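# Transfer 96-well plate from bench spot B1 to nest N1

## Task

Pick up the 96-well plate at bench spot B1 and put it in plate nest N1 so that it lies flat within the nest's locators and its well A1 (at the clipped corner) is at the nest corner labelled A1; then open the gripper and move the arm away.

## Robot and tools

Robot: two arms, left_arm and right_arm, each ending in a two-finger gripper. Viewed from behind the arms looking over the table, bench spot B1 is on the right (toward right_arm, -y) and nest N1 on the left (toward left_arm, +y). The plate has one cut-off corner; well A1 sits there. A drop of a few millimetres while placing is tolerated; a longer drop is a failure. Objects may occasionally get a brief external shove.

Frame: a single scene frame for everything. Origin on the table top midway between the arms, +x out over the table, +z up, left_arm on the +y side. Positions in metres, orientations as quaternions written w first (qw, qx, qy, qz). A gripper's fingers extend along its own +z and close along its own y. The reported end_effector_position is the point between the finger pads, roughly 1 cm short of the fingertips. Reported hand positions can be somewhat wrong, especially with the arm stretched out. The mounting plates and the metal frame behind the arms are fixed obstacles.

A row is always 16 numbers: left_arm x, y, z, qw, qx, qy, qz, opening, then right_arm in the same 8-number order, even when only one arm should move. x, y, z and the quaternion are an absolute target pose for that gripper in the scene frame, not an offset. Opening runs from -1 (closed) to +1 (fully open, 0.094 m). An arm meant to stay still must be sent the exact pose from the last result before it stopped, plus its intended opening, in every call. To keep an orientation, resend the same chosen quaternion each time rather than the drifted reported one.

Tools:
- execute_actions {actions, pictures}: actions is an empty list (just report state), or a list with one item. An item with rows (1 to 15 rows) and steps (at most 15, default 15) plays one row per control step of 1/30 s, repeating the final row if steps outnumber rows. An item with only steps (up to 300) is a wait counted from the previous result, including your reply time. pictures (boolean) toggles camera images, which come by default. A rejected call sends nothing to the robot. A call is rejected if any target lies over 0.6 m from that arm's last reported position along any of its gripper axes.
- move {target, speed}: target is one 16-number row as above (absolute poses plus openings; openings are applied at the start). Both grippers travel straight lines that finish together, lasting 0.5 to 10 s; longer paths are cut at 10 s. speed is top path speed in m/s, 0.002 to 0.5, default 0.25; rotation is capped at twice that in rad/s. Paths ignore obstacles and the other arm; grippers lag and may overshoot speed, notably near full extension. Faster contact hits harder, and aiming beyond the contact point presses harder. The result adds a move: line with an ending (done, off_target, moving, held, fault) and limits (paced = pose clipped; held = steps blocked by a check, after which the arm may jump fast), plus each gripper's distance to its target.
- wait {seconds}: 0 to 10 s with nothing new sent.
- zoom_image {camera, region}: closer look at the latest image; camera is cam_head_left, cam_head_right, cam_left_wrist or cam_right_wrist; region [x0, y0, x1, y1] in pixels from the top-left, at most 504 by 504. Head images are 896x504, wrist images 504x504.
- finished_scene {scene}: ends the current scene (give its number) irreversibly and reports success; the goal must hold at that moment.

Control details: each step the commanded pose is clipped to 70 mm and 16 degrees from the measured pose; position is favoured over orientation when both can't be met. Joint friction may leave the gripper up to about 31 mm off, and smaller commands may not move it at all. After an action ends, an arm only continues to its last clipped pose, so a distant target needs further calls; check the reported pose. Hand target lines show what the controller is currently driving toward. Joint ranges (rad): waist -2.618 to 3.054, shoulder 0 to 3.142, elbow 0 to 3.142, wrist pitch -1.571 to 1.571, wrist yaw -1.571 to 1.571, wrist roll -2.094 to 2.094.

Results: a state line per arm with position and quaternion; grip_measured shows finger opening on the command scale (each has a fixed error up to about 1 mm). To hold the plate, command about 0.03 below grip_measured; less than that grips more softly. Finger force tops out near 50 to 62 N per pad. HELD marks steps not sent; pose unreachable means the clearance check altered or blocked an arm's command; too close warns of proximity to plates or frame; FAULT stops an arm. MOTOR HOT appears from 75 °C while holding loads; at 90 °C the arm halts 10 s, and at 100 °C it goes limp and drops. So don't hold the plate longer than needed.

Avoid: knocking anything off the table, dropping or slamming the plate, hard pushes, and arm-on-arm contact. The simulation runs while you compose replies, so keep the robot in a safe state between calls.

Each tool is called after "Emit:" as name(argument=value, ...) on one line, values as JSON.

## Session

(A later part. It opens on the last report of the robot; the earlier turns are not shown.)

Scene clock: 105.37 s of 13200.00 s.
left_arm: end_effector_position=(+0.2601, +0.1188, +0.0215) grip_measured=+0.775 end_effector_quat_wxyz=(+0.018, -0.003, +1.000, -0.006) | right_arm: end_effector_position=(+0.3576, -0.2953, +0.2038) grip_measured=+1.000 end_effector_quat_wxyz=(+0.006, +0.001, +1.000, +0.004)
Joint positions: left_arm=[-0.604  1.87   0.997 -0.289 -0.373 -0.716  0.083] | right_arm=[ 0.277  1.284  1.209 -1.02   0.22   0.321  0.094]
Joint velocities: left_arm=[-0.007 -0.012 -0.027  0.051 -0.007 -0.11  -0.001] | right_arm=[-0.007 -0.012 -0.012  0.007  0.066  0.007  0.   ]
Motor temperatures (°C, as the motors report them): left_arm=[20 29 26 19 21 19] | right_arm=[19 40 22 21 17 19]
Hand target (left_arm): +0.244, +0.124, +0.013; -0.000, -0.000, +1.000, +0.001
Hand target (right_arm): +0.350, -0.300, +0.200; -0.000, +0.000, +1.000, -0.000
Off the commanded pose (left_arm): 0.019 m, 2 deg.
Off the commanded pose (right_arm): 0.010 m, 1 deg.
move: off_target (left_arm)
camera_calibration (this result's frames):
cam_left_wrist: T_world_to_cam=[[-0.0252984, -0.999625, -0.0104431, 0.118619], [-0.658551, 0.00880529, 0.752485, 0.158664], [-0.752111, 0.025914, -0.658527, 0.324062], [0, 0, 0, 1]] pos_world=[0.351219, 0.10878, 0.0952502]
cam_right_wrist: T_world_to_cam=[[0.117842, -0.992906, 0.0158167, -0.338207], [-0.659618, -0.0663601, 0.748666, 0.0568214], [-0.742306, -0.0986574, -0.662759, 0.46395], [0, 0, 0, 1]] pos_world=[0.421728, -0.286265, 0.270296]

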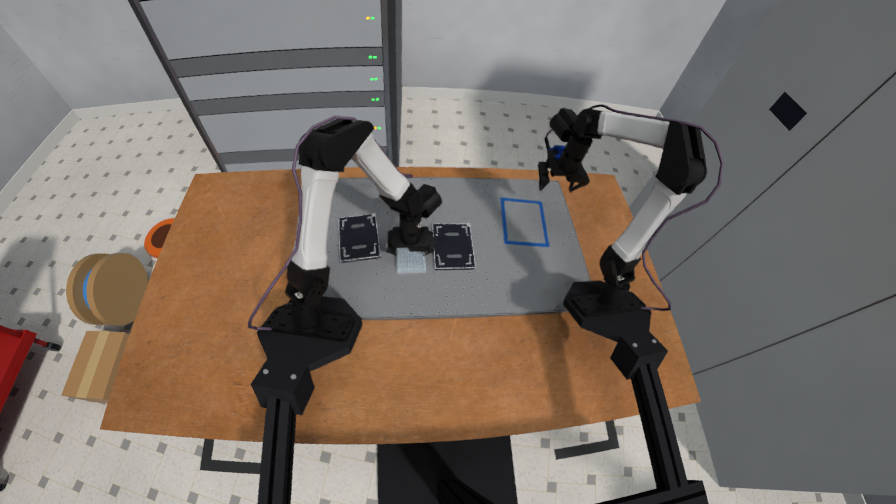

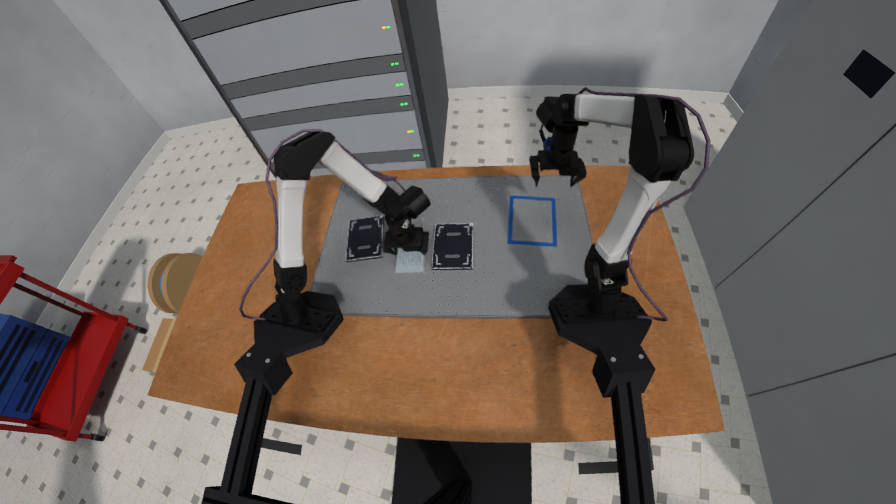

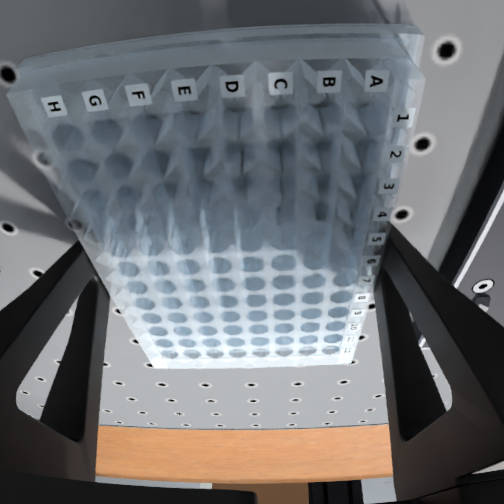

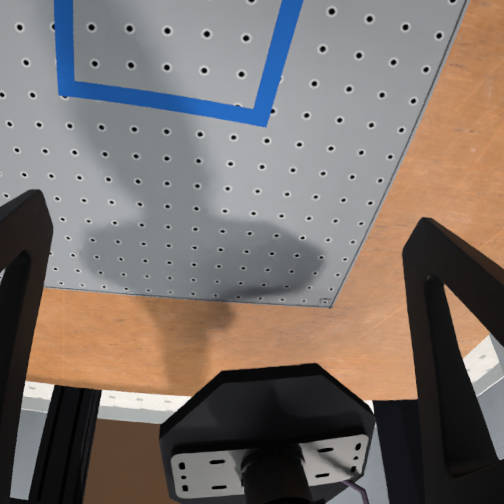

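Emit:
move(target=[0.26,0.119,0.09,0,0,1,0,0.72,0.35,-0.3,0.2,0,0,1,0,1], speed=0.08)

Emit:
move(target=[0.33,0.276,0.07,0,-0.065,0.998,0,0.72,0.35,-0.3,0.2,0,0,1,0,1], speed=0.1)

Scene clock: 113.43 s of 13200.00 s.
left_arm: end_effector_position=(+0.2559, +0.1224, +0.0829) grip_measured=+0.775 end_effector_quat_wxyz=(-0.007, +0.002, +1.000, +0.004) | right_arm: end_effector_position=(+0.3576, -0.2953, +0.2038) grip_measured=+1.000 end_effector_quat_wxyz=(+0.006, +0.001, +1.000, +0.004)
Joint positions: left_arm=[-0.663  1.711  1.061 -0.586 -0.374 -0.783  0.083] | right_arm=[ 0.277  1.284  1.209 -1.02   0.22   0.321  0.094]
Joint velocities: left_arm=[ 0.002 -0.007 -0.012 -0.037  0.037  0.007 -0.001] | right_arm=[ 0.007 -0.022 -0.012  0.051 -0.066 -0.022  0.   ]
Motor temperatures (°C, as the motors report them): left_arm=[21 28 25 19 21 19] | right_arm=[19 39 22 21 17 19]
Hand target (left_arm): +0.260, +0.119, +0.090; +0.000, +0.000, +1.000, +0.001
Hand target (right_arm): +0.350, -0.300, +0.200; -0.000, +0.000, +1.000, -0.000
Off the commanded pose (left_arm): 0.009 m, 1 deg.
Off the commanded pose (right_arm): 0.010 m, 1 deg.
After step 90, 3.63 s passed at rest.
move: done
camera_calibration (this result's frames):
cam_left_wrist: T_world_to_cam=[[-0.0373075, -0.998932, -0.0272724, 0.127142], [-0.620422, 0.00175944, 0.784266, 0.098201], [-0.78338, 0.0461794, -0.619825, 0.363623], [0, 0, 0, 1]] pos_world=[0.350524, 0.110041, 0.151834]
cam_right_wrist: T_world_to_cam=[[0.117842, -0.992906, 0.0158167, -0.338207], [-0.659618, -0.0663601, 0.748666, 0.0568214], [-0.742306, -0.0986574, -0.662759, 0.46395], [0, 0, 0, 1]] pos_world=[0.421728, -0.286265, 0.270296]

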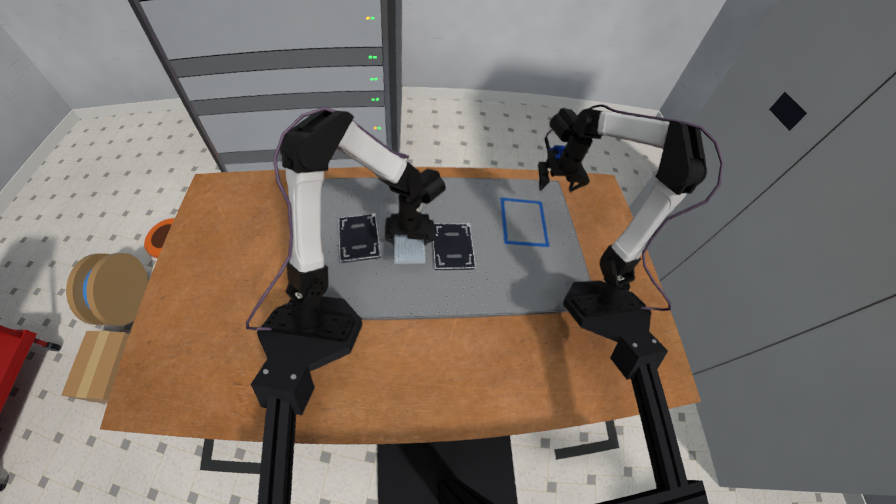

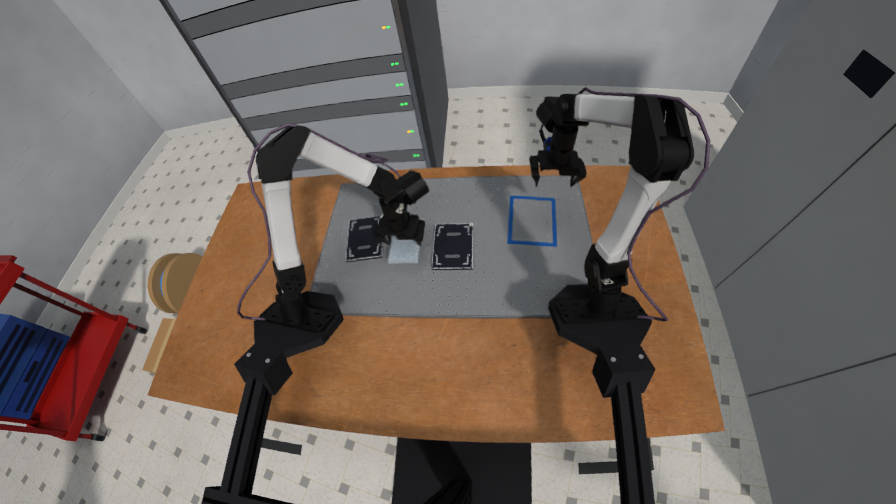

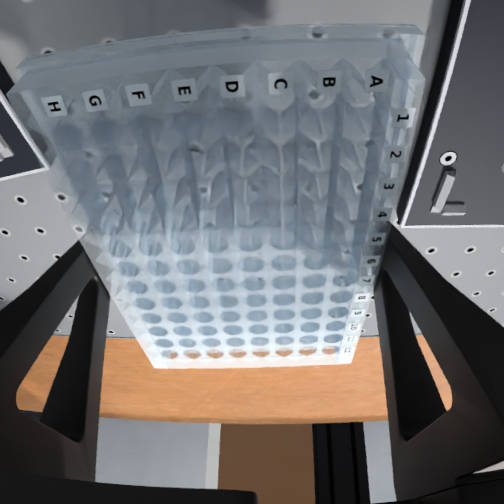

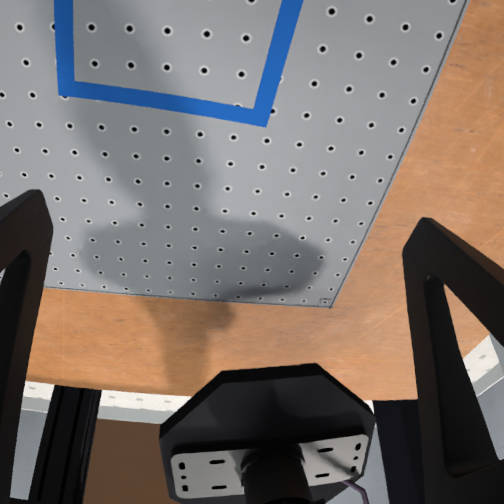

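Scene clock: 115.63 s of 13200.00 s.
left_arm: end_effector_position=(+0.3240, +0.2766, +0.0651) grip_measured=+0.775 end_effector_quat_wxyz=(-0.014, -0.066, +0.998, +0.005) | right_arm: end_effector_position=(+0.3576, -0.2953, +0.2038) grip_measured=+1.000 end_effector_quat_wxyz=(+0.006, +0.001, +1.000, +0.004)
Joint positions: left_arm=[-0.097  1.566  0.974 -0.518 -0.142 -0.385  0.083] | right_arm=[ 0.277  1.284  1.209 -1.02   0.22   0.32   0.094]
Joint velocities: left_arm=[-0.012  0.012  0.012  0.066  0.051 -0.007  0.   ] | right_arm=[-0.017 -0.002  0.017  0.037  0.007 -0.022  0.   ]
Motor temperatures (°C, as the motors report them): left_arm=[21 28 25 19 21 19] | right_arm=[19 39 22 21 17 19]
Hand target (left_arm): +0.332, +0.275, +0.070; +0.001, -0.066, +0.998, -0.004
Hand target (right_arm): +0.350, -0.300, +0.200; -0.000, -0.000, +1.000, -0.000
Off the commanded pose (left_arm): 0.008 m, 2 deg.
Off the commanded pose (right_arm): 0.010 m, 1 deg.
move: done
camera_calibration (this result's frames):
cam_left_wrist: T_world_to_cam=[[0.0990324, -0.994588, -0.0314188, 0.238066], [-0.602594, -0.0850675, 0.793501, 0.171729], [-0.79188, -0.0596496, -0.607757, 0.430045], [0, 0, 0, 1]] pos_world=[0.42045, 0.277038, 0.132576]
cam_right_wrist: T_world_to_cam=[[0.118221, -0.992861, 0.0158217, -0.33833], [-0.659595, -0.0666082, 0.748664, 0.0567403], [-0.742266, -0.0989437, -0.662761, 0.463851], [0, 0, 0, 1]] pos_world=[0.421724, -0.28624, 0.270296]

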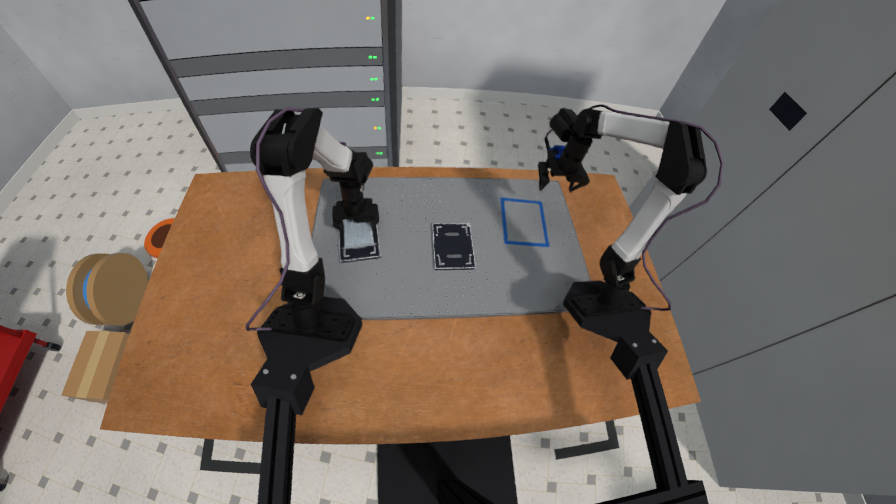

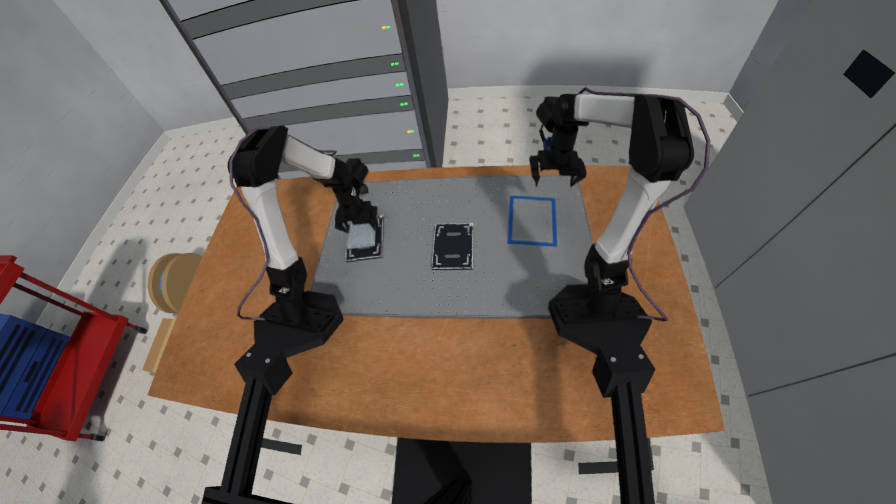

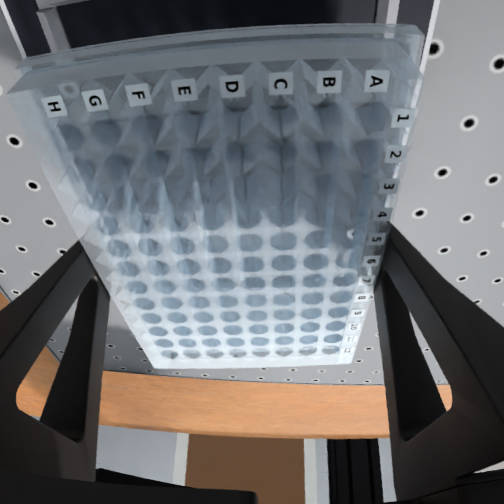

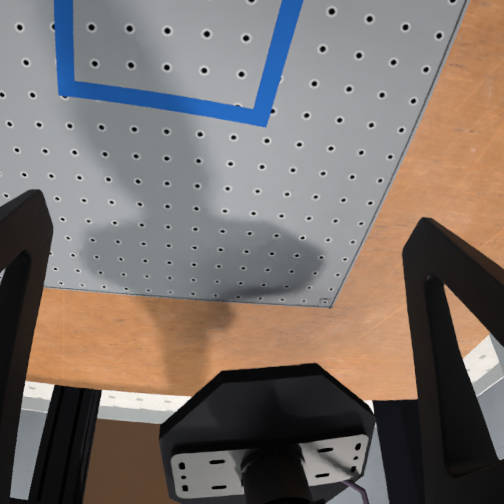

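Plate hides the nest; lower and use the head view.

Emit:
move(target=[0.33,0.276,0.045,0,-0.065,0.998,0,0.72,0.35,-0.3,0.2,0,0,1,0,1], speed=0.03)

Emit:
zoom_image(camera="cam_head_left", region=[320, 200, 400, 270])

Emit:
zoom_image(camera="cam_head_right", region=[330, 200, 410, 270])

Scene clock: 118.90 s of 13200.00 s.
left_arm: end_effector_position=(+0.3355, +0.2715, +0.0520) grip_measured=+0.775 end_effector_quat_wxyz=(+0.006, -0.064, +0.998, -0.003) | right_arm: end_effector_position=(+0.3576, -0.2953, +0.2038) grip_measured=+1.000 end_effector_quat_wxyz=(+0.006, +0.001, +1.000, +0.004)
Joint positions: left_arm=[-0.097  1.611  0.974 -0.429 -0.14  -0.375  0.083] | right_arm=[ 0.277  1.284  1.209 -1.02   0.22   0.32   0.094]
Joint velocities: left_arm=[-0.022 -0.002 -0.007  0.007  0.022 -0.037  0.   ] | right_arm=[-0.022  0.002 -0.022 -0.037  0.022 -0.022  0.   ]
Motor temperatures (°C, as the motors report them): left_arm=[21 29 25 19 21 19] | right_arm=[19 39 22 21 17 19]
Hand target (left_arm): +0.330, +0.276, +0.045; -0.000, -0.065, +0.998, -0.000
Hand target (right_arm): +0.350, -0.300, +0.200; -0.000, +0.000, +1.000, -0.000
Off the commanded pose (left_arm): 0.010 m, 1 deg.
Off the commanded pose (right_arm): 0.010 m, 1 deg.
move: done
camera_calibration (this result's frames):
cam_left_wrist: T_world_to_cam=[[0.0959332, -0.995272, -0.0151846, 0.231798], [-0.635498, -0.072982, 0.768645, 0.1977], [-0.766119, -0.0640888, -0.639495, 0.425124], [0, 0, 0, 1]] pos_world=[0.429096, 0.272377, 0.123423]
cam_right_wrist: T_world_to_cam=[[0.118221, -0.992861, 0.0158217, -0.33833], [-0.659595, -0.0666082, 0.748664, 0.0567403], [-0.742266, -0.0989437, -0.662761, 0.463851], [0, 0, 0, 1]] pos_world=[0.421724, -0.28624, 0.270296]

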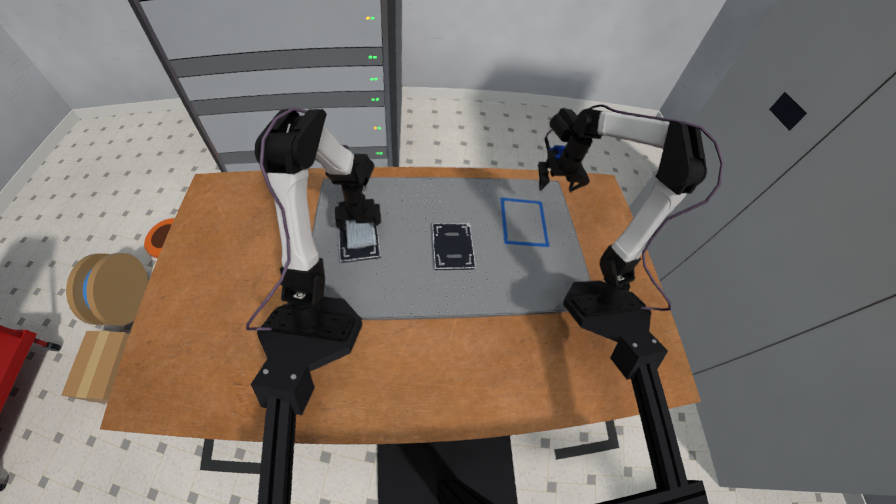

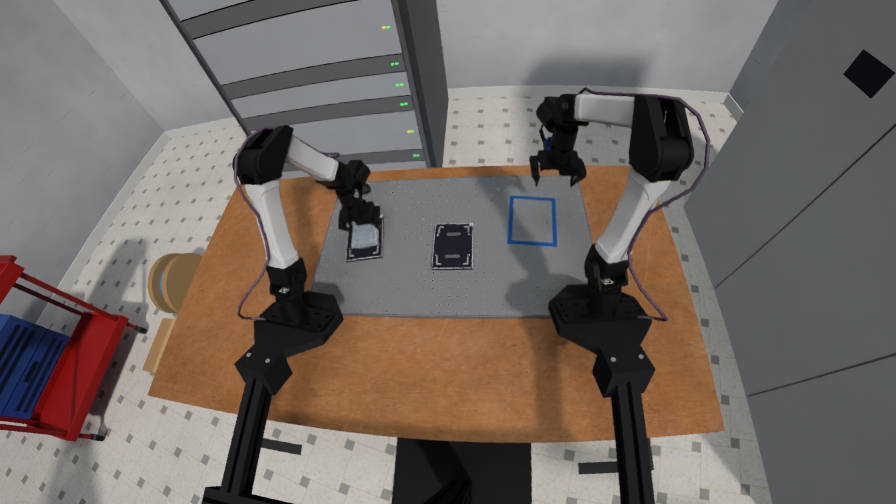

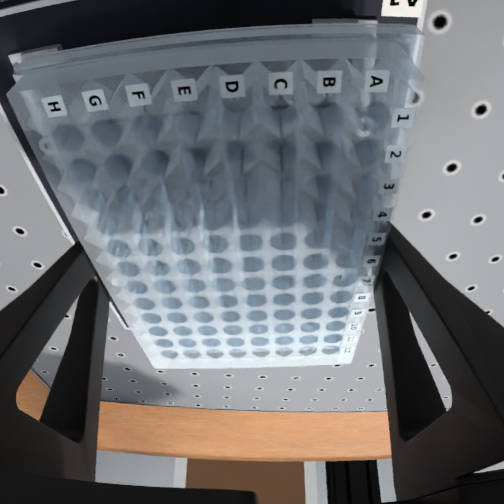

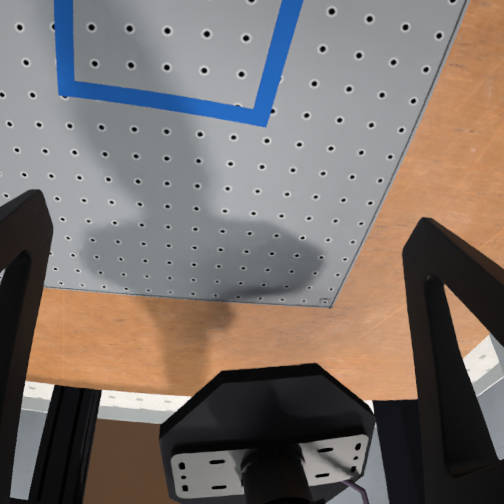

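Region (320, 200, 400, 270) of cam_head_left's 896x504 image, scaled by 6.300, with more detail than that image has; it fills the top 441 rows of this view, and the rest is white.

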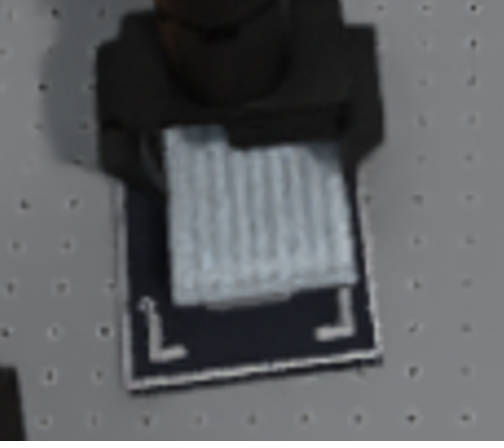

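Region (330, 200, 410, 270) of cam_head_right's 896x504 image, scaled by 6.300, with more detail than that image has; it fills the top 441 rows of this view, and the rest is white.

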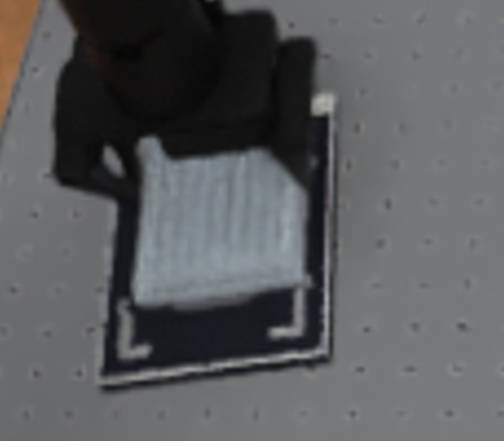

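Emit:
move(target=[0.317,0.281,0.04,0,-0.081,0.9967,0,0.72,0.35,-0.3,0.2,0,0,1,0,1], speed=0.03)

Emit:
zoom_image(camera="cam_head_left", region=[320, 200, 400, 270])

Scene clock: 129.50 s of 13200.00 s.
left_arm: end_effector_position=(+0.3176, +0.2790, +0.0413) grip_measured=+0.775 end_effector_quat_wxyz=(-0.004, -0.072, +0.997, +0.004) | right_arm: end_effector_position=(+0.3576, -0.2953, +0.2038) grip_measured=+1.000 end_effector_quat_wxyz=(+0.006, +0.001, +1.000, +0.004)
Joint positions: left_arm=[-0.085  1.611  0.906 -0.383 -0.14  -0.383  0.083] | right_arm=[ 0.277  1.284  1.209 -1.02   0.22   0.32   0.094]
Joint velocities: left_arm=[-0.002 -0.002  0.002  0.022 -0.007  0.037 -0.001] | right_arm=[-0.012 -0.002  0.017  0.037 -0.095  0.007  0.   ]
Motor temperatures (°C, as the motors report them): left_arm=[20 28 25 19 21 19] | right_arm=[18 38 22 21 17 19]
Hand target (left_arm): +0.317, +0.281, +0.040; -0.000, -0.081, +0.997, +0.000
Hand target (right_arm): +0.350, -0.300, +0.200; -0.000, +0.000, +1.000, -0.000
Off the commanded pose (left_arm): 0.002 m, 1 deg.
Off the commanded pose (right_arm): 0.010 m, 1 deg.
After step 90, 6.53 s passed at rest.
move: done
camera_calibration (this result's frames):
cam_left_wrist: T_world_to_cam=[[0.111048, -0.993419, -0.028046, 0.236119], [-0.617905, -0.0911193, 0.780955, 0.194085], [-0.778372, -0.0693936, -0.623957, 0.409739], [0, 0, 0, 1]] pos_world=[0.412635, 0.280683, 0.11071]
cam_right_wrist: T_world_to_cam=[[0.118221, -0.992861, 0.0158217, -0.33833], [-0.659595, -0.0666082, 0.748664, 0.0567403], [-0.742266, -0.0989437, -0.662761, 0.463851], [0, 0, 0, 1]] pos_world=[0.421724, -0.28624, 0.270296]

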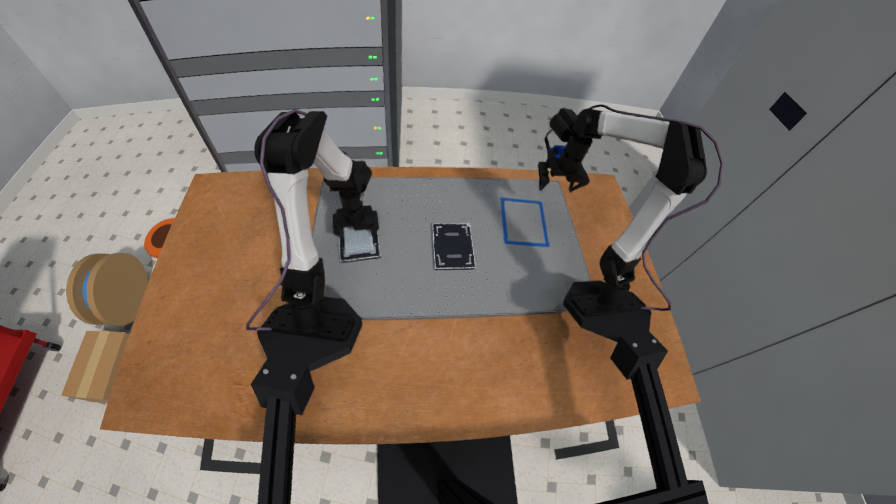

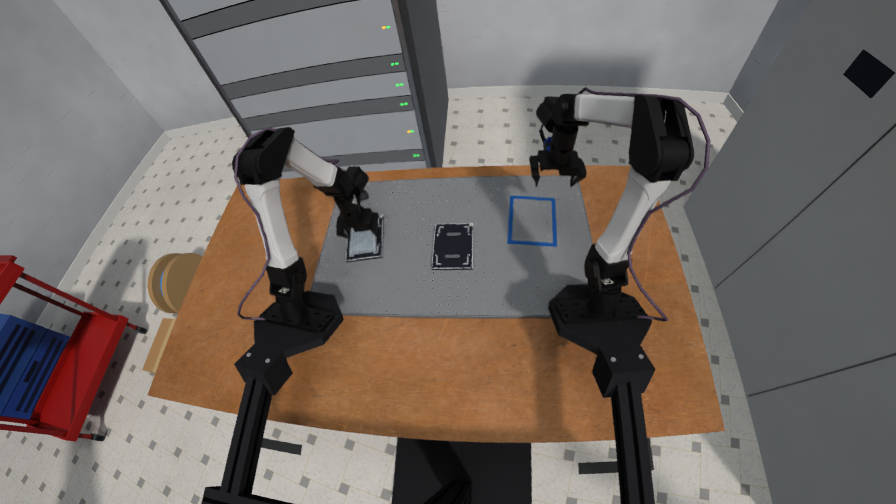

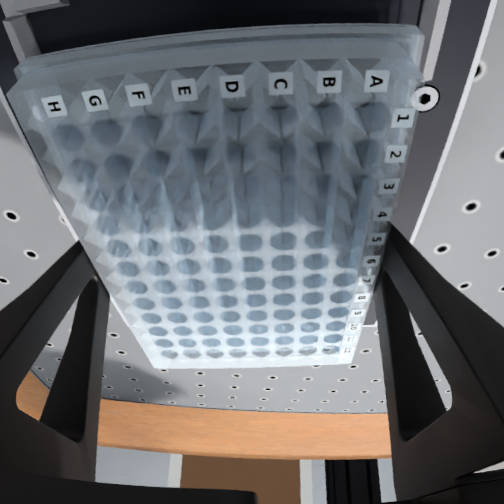

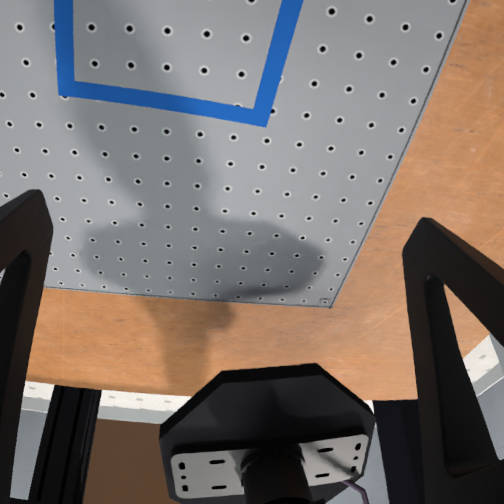

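Region (320, 200, 400, 270) of cam_head_left's 896x504 image, scaled by 6.300, with more detail than that image has; it fills the top 441 rows of this view, and the rest is white.

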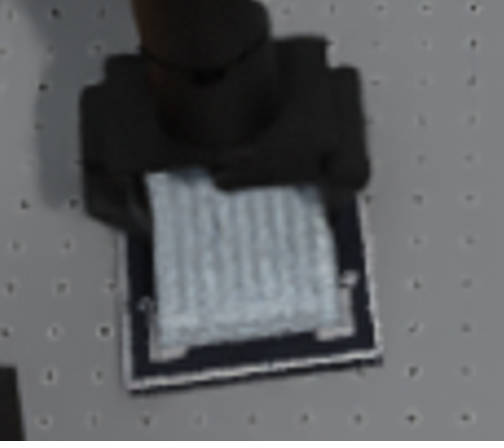

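Emit:
move(target=[0.318,0.274,0.03,0,-0.081,0.9967,0,0.72,0.35,-0.3,0.2,0,0,1,0,1], speed=0.015)

Emit:
zoom_image(camera="cam_head_left", region=[320, 200, 400, 270])

Emit:
zoom_image(camera="cam_head_right", region=[330, 200, 410, 270])

Scene clock: 135.17 s of 13200.00 s.
left_arm: end_effector_position=(+0.3184, +0.2781, +0.0363) grip_measured=+0.775 end_effector_quat_wxyz=(-0.003, -0.077, +0.997, +0.003) | right_arm: end_effector_position=(+0.3576, -0.2953, +0.2038) grip_measured=+1.000 end_effector_quat_wxyz=(+0.006, +0.001, +1.000, +0.004)
Joint positions: left_arm=[-0.085  1.629  0.906 -0.363 -0.14  -0.392  0.083] | right_arm=[ 0.277  1.284  1.209 -1.02   0.22   0.32   0.094]
Joint velocities: left_arm=[ 0.002 -0.007  0.007  0.037  0.037  0.022 -0.001] | right_arm=[ 0.022 -0.007 -0.012 -0.007  0.022 -0.007  0.   ]
Motor temperatures (°C, as the motors report them): left_arm=[20 28 25 19 21 19] | right_arm=[18 38 22 21 17 19]
Hand target (left_arm): +0.318, +0.274, +0.030; -0.001, -0.081, +0.997, -0.000
Hand target (right_arm): +0.350, -0.300, +0.200; -0.000, +0.000, +1.000, -0.000
Off the commanded pose (left_arm): 0.008 m, 1 deg.
Off the commanded pose (right_arm): 0.010 m, 1 deg.
After step 90, 1.63 s passed at rest.
move: done
camera_calibration (this result's frames):
cam_left_wrist: T_world_to_cam=[[0.120948, -0.992296, -0.0268372, 0.231434], [-0.618956, -0.0965242, 0.779472, 0.200255], [-0.776058, -0.0776649, -0.625862, 0.408815], [0, 0, 0, 1]] pos_world=[0.413221, 0.280731, 0.10598]
cam_right_wrist: T_world_to_cam=[[0.118221, -0.992861, 0.0158217, -0.33833], [-0.659595, -0.0666082, 0.748664, 0.0567403], [-0.742266, -0.0989437, -0.662761, 0.463851], [0, 0, 0, 1]] pos_world=[0.421724, -0.28624, 0.270296]

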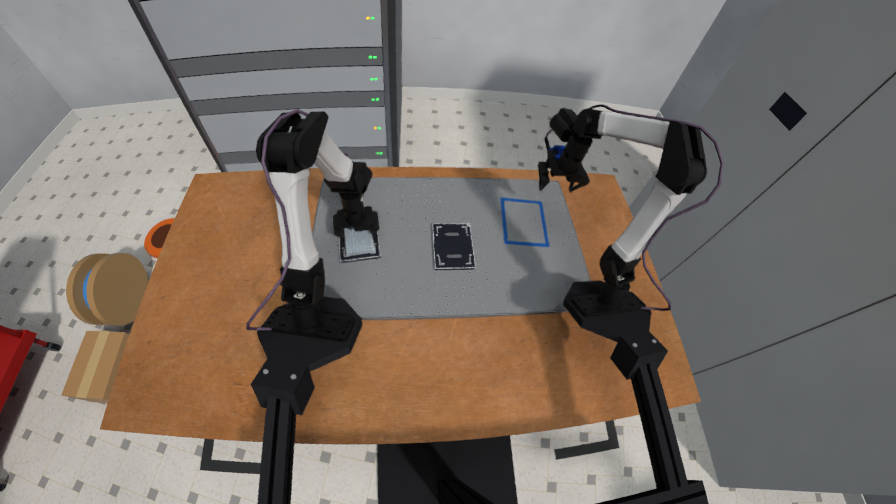

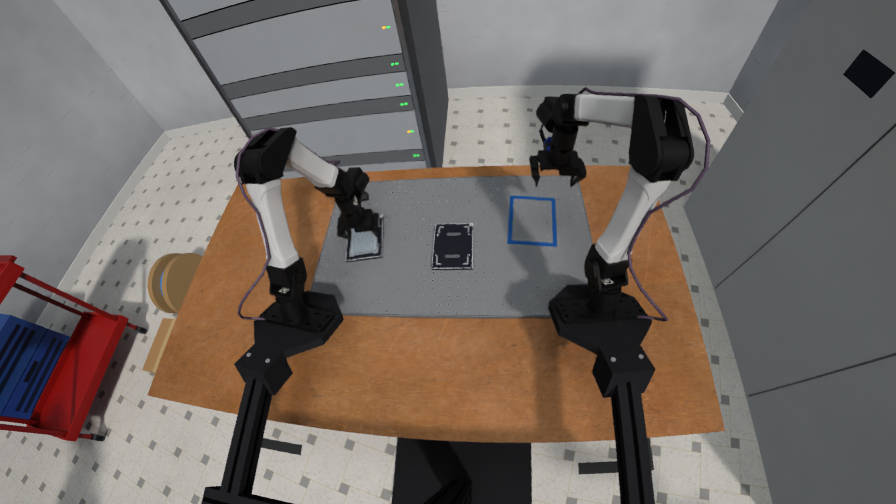

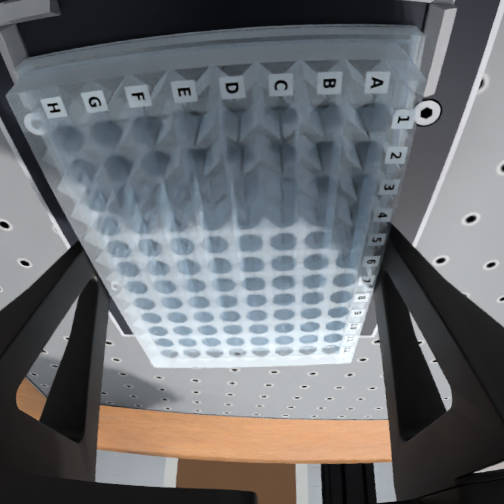

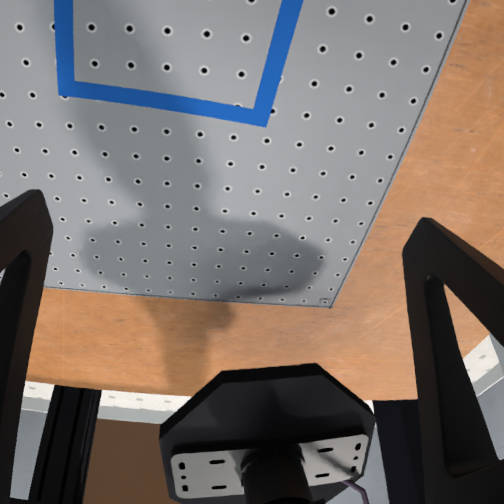

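Region (320, 200, 400, 270) of cam_head_left's 896x504 image, scaled by 6.300, with more detail than that image has; it fills the top 441 rows of this view, and the rest is white.

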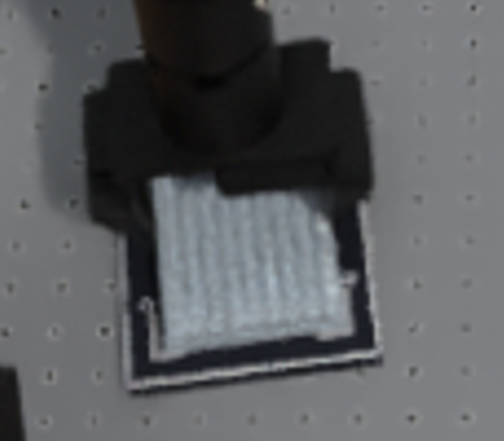

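Region (330, 200, 410, 270) of cam_head_right's 896x504 image, scaled by 6.300, with more detail than that image has; it fills the top 441 rows of this view, and the rest is white.

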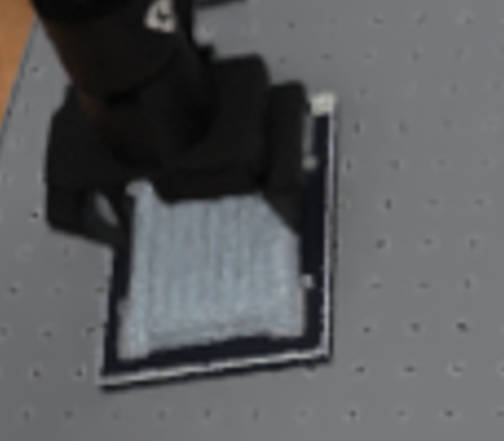

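Emit:
move(target=[0.324,0.268,0.032,0,-0.081,0.9967,0,0.72,0.35,-0.3,0.2,0,0,1,0,1], speed=0.015)

Emit:
zoom_image(camera="cam_head_left", region=[320, 200, 400, 270])

Scene clock: 144.70 s of 13200.00 s.
left_arm: end_effector_position=(+0.3184, +0.2777, +0.0366) grip_measured=+0.775 end_effector_quat_wxyz=(-0.003, -0.077, +0.997, +0.010) | right_arm: end_effector_position=(+0.3576, -0.2953, +0.2038) grip_measured=+1.000 end_effector_quat_wxyz=(+0.006, +0.001, +1.000, +0.004)
Joint positions: left_arm=[-0.093  1.632  0.913 -0.372 -0.156 -0.402  0.083] | right_arm=[ 0.277  1.284  1.209 -1.02   0.22   0.32   0.094]
Joint velocities: left_arm=[ 0.007  0.002 -0.002 -0.051  0.022  0.037 -0.001] | right_arm=[-0.012 -0.002  0.002 -0.007  0.007 -0.022  0.   ]
Motor temperatures (°C, as the motors report them): left_arm=[20 28 24 19 21 19] | right_arm=[18 38 22 21 17 19]
Hand target (left_arm): +0.324, +0.268, +0.032; -0.000, -0.081, +0.997, +0.000
Hand target (right_arm): +0.350, -0.300, +0.200; -0.000, +0.000, +1.000, -0.000
Off the commanded pose (left_arm): 0.012 m, 1 deg.
Off the commanded pose (right_arm): 0.010 m, 1 deg.
After step 90, 5.50 s passed at rest.
move: off_target (left_arm)
camera_calibration (this result's frames):
cam_left_wrist: T_world_to_cam=[[0.12169, -0.991738, -0.040593, 0.231161], [-0.617276, -0.107642, 0.779349, 0.202554], [-0.777279, -0.0697818, -0.625274, 0.407163], [0, 0, 0, 1]] pos_world=[0.413381, 0.279467, 0.106112]
cam_right_wrist: T_world_to_cam=[[0.118221, -0.992861, 0.0158217, -0.33833], [-0.659595, -0.0666082, 0.748664, 0.0567403], [-0.742266, -0.0989437, -0.662761, 0.463851], [0, 0, 0, 1]] pos_world=[0.421724, -0.28624, 0.270296]

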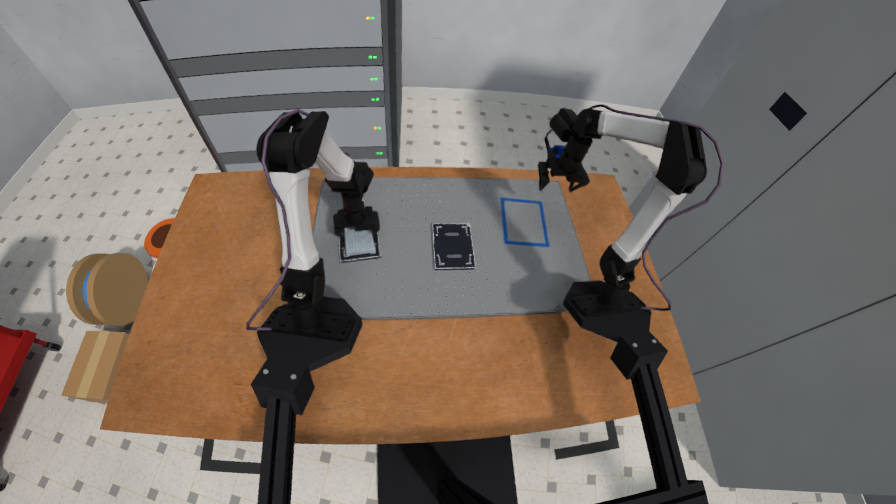

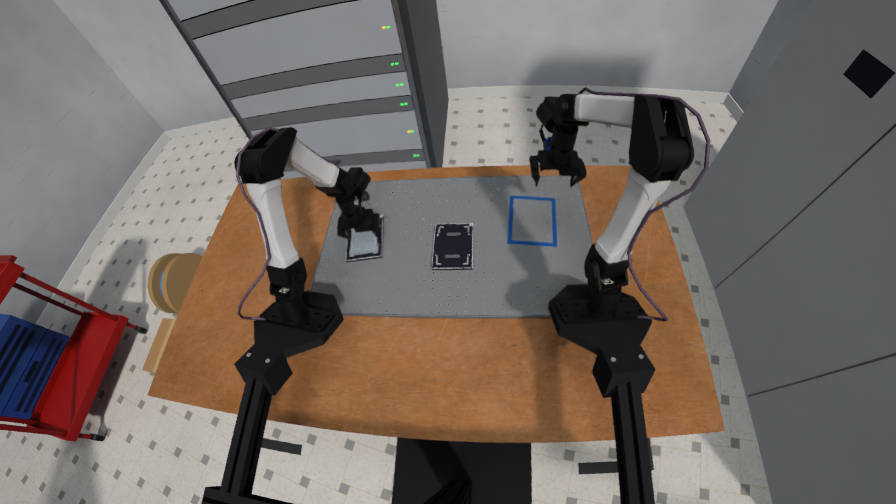

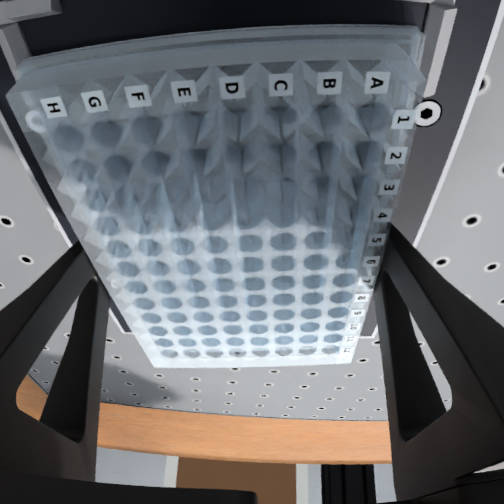

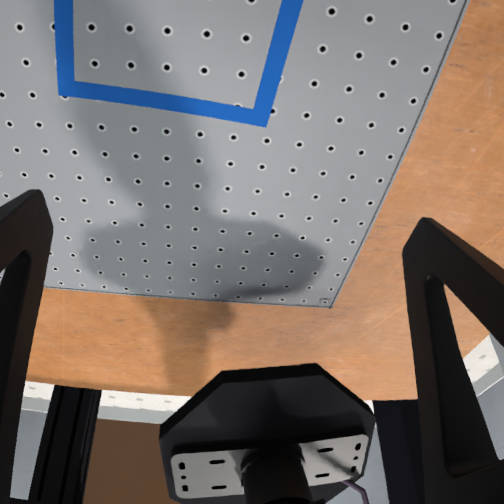

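Region (320, 200, 400, 270) of cam_head_left's 896x504 image, scaled by 6.300, with more detail than that image has; it fills the top 441 rows of this view, and the rest is white.

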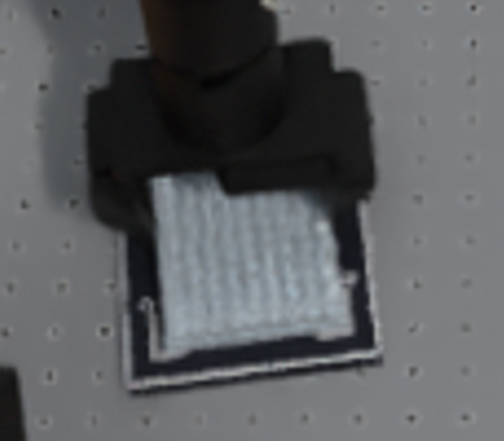

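Emit:
move(target=[0.335,0.258,0.04,0,-0.081,0.9967,0,0.72,0.35,-0.3,0.2,0,0,1,0,1], speed=0.015)

Scene clock: 148.53 s of 13200.00 s.
left_arm: end_effector_position=(+0.3226, +0.2738, +0.0404) grip_measured=+0.775 end_effector_quat_wxyz=(-0.013, -0.087, +0.996, +0.023) | right_arm: end_effector_position=(+0.3576, -0.2953, +0.2038) grip_measured=+1.000 end_effector_quat_wxyz=(+0.006, +0.001, +1.000, +0.004)
Joint positions: left_arm=[-0.114  1.653  0.97  -0.441 -0.184 -0.444  0.083] | right_arm=[ 0.277  1.284  1.209 -1.02   0.22   0.32   0.094]
Joint velocities: left_arm=[ 0.012 -0.012 -0.012 -0.037 -0.051 -0.066 -0.001] | right_arm=[ 0.012  0.007 -0.012  0.037 -0.037 -0.007  0.   ]
Motor temperatures (°C, as the motors report them): left_arm=[20 28 25 19 21 19] | right_arm=[18 38 22 21 17 19]
Hand target (left_arm): +0.334, +0.258, +0.041; -0.000, -0.081, +0.997, +0.000
Hand target (right_arm): +0.350, -0.300, +0.200; -0.000, +0.000, +1.000, -0.000
Off the commanded pose (left_arm): 0.020 m, 3 deg.
Off the commanded pose (right_arm): 0.010 m, 1 deg.
move: off_target (left_arm)
camera_calibration (this result's frames):
cam_left_wrist: T_world_to_cam=[[0.138999, -0.98794, -0.0682147, 0.221473], [-0.59781, -0.138626, 0.789561, 0.203591], [-0.789496, -0.0689685, -0.609869, 0.415631], [0, 0, 0, 1]] pos_world=[0.419063, 0.275691, 0.107841]
cam_right_wrist: T_world_to_cam=[[0.118221, -0.992861, 0.0158217, -0.33833], [-0.659595, -0.0666082, 0.748664, 0.0567403], [-0.742266, -0.0989437, -0.662761, 0.463851], [0, 0, 0, 1]] pos_world=[0.421724, -0.28624, 0.270296]

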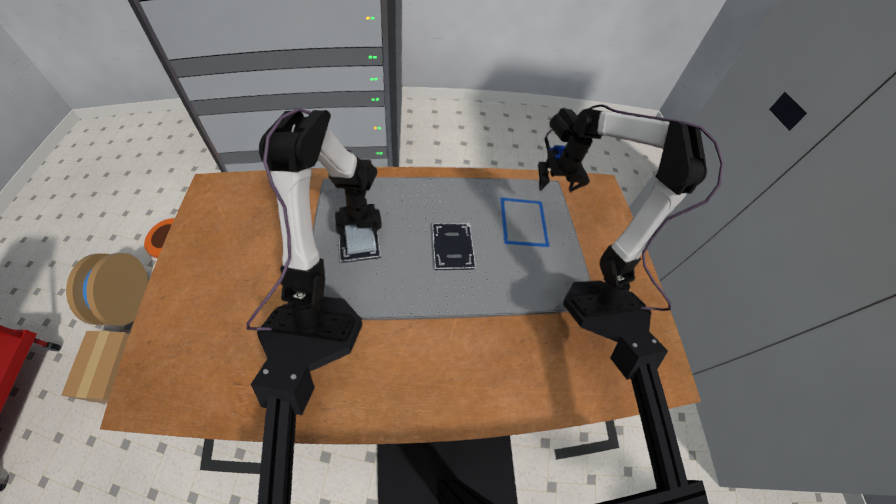

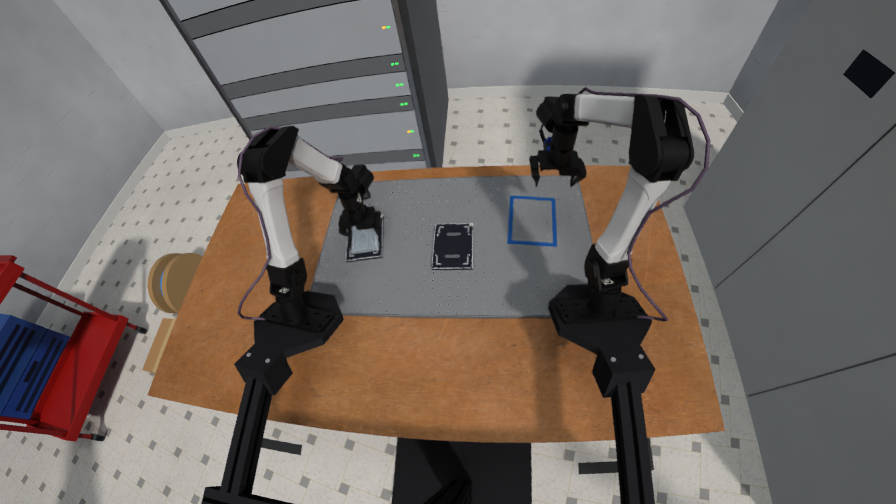

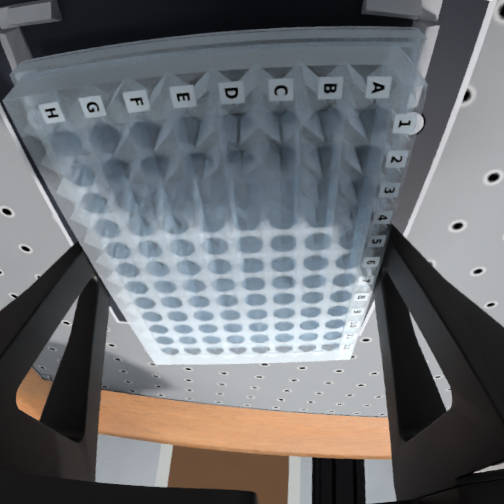

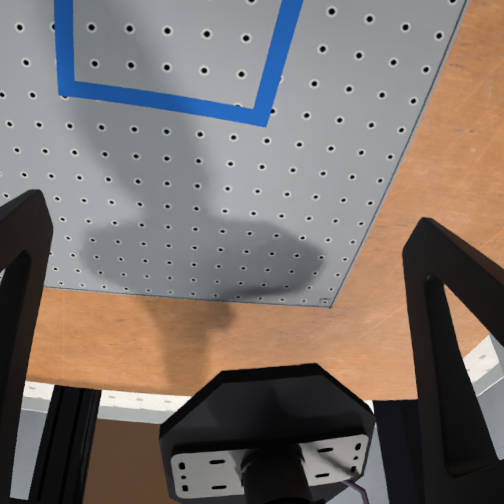

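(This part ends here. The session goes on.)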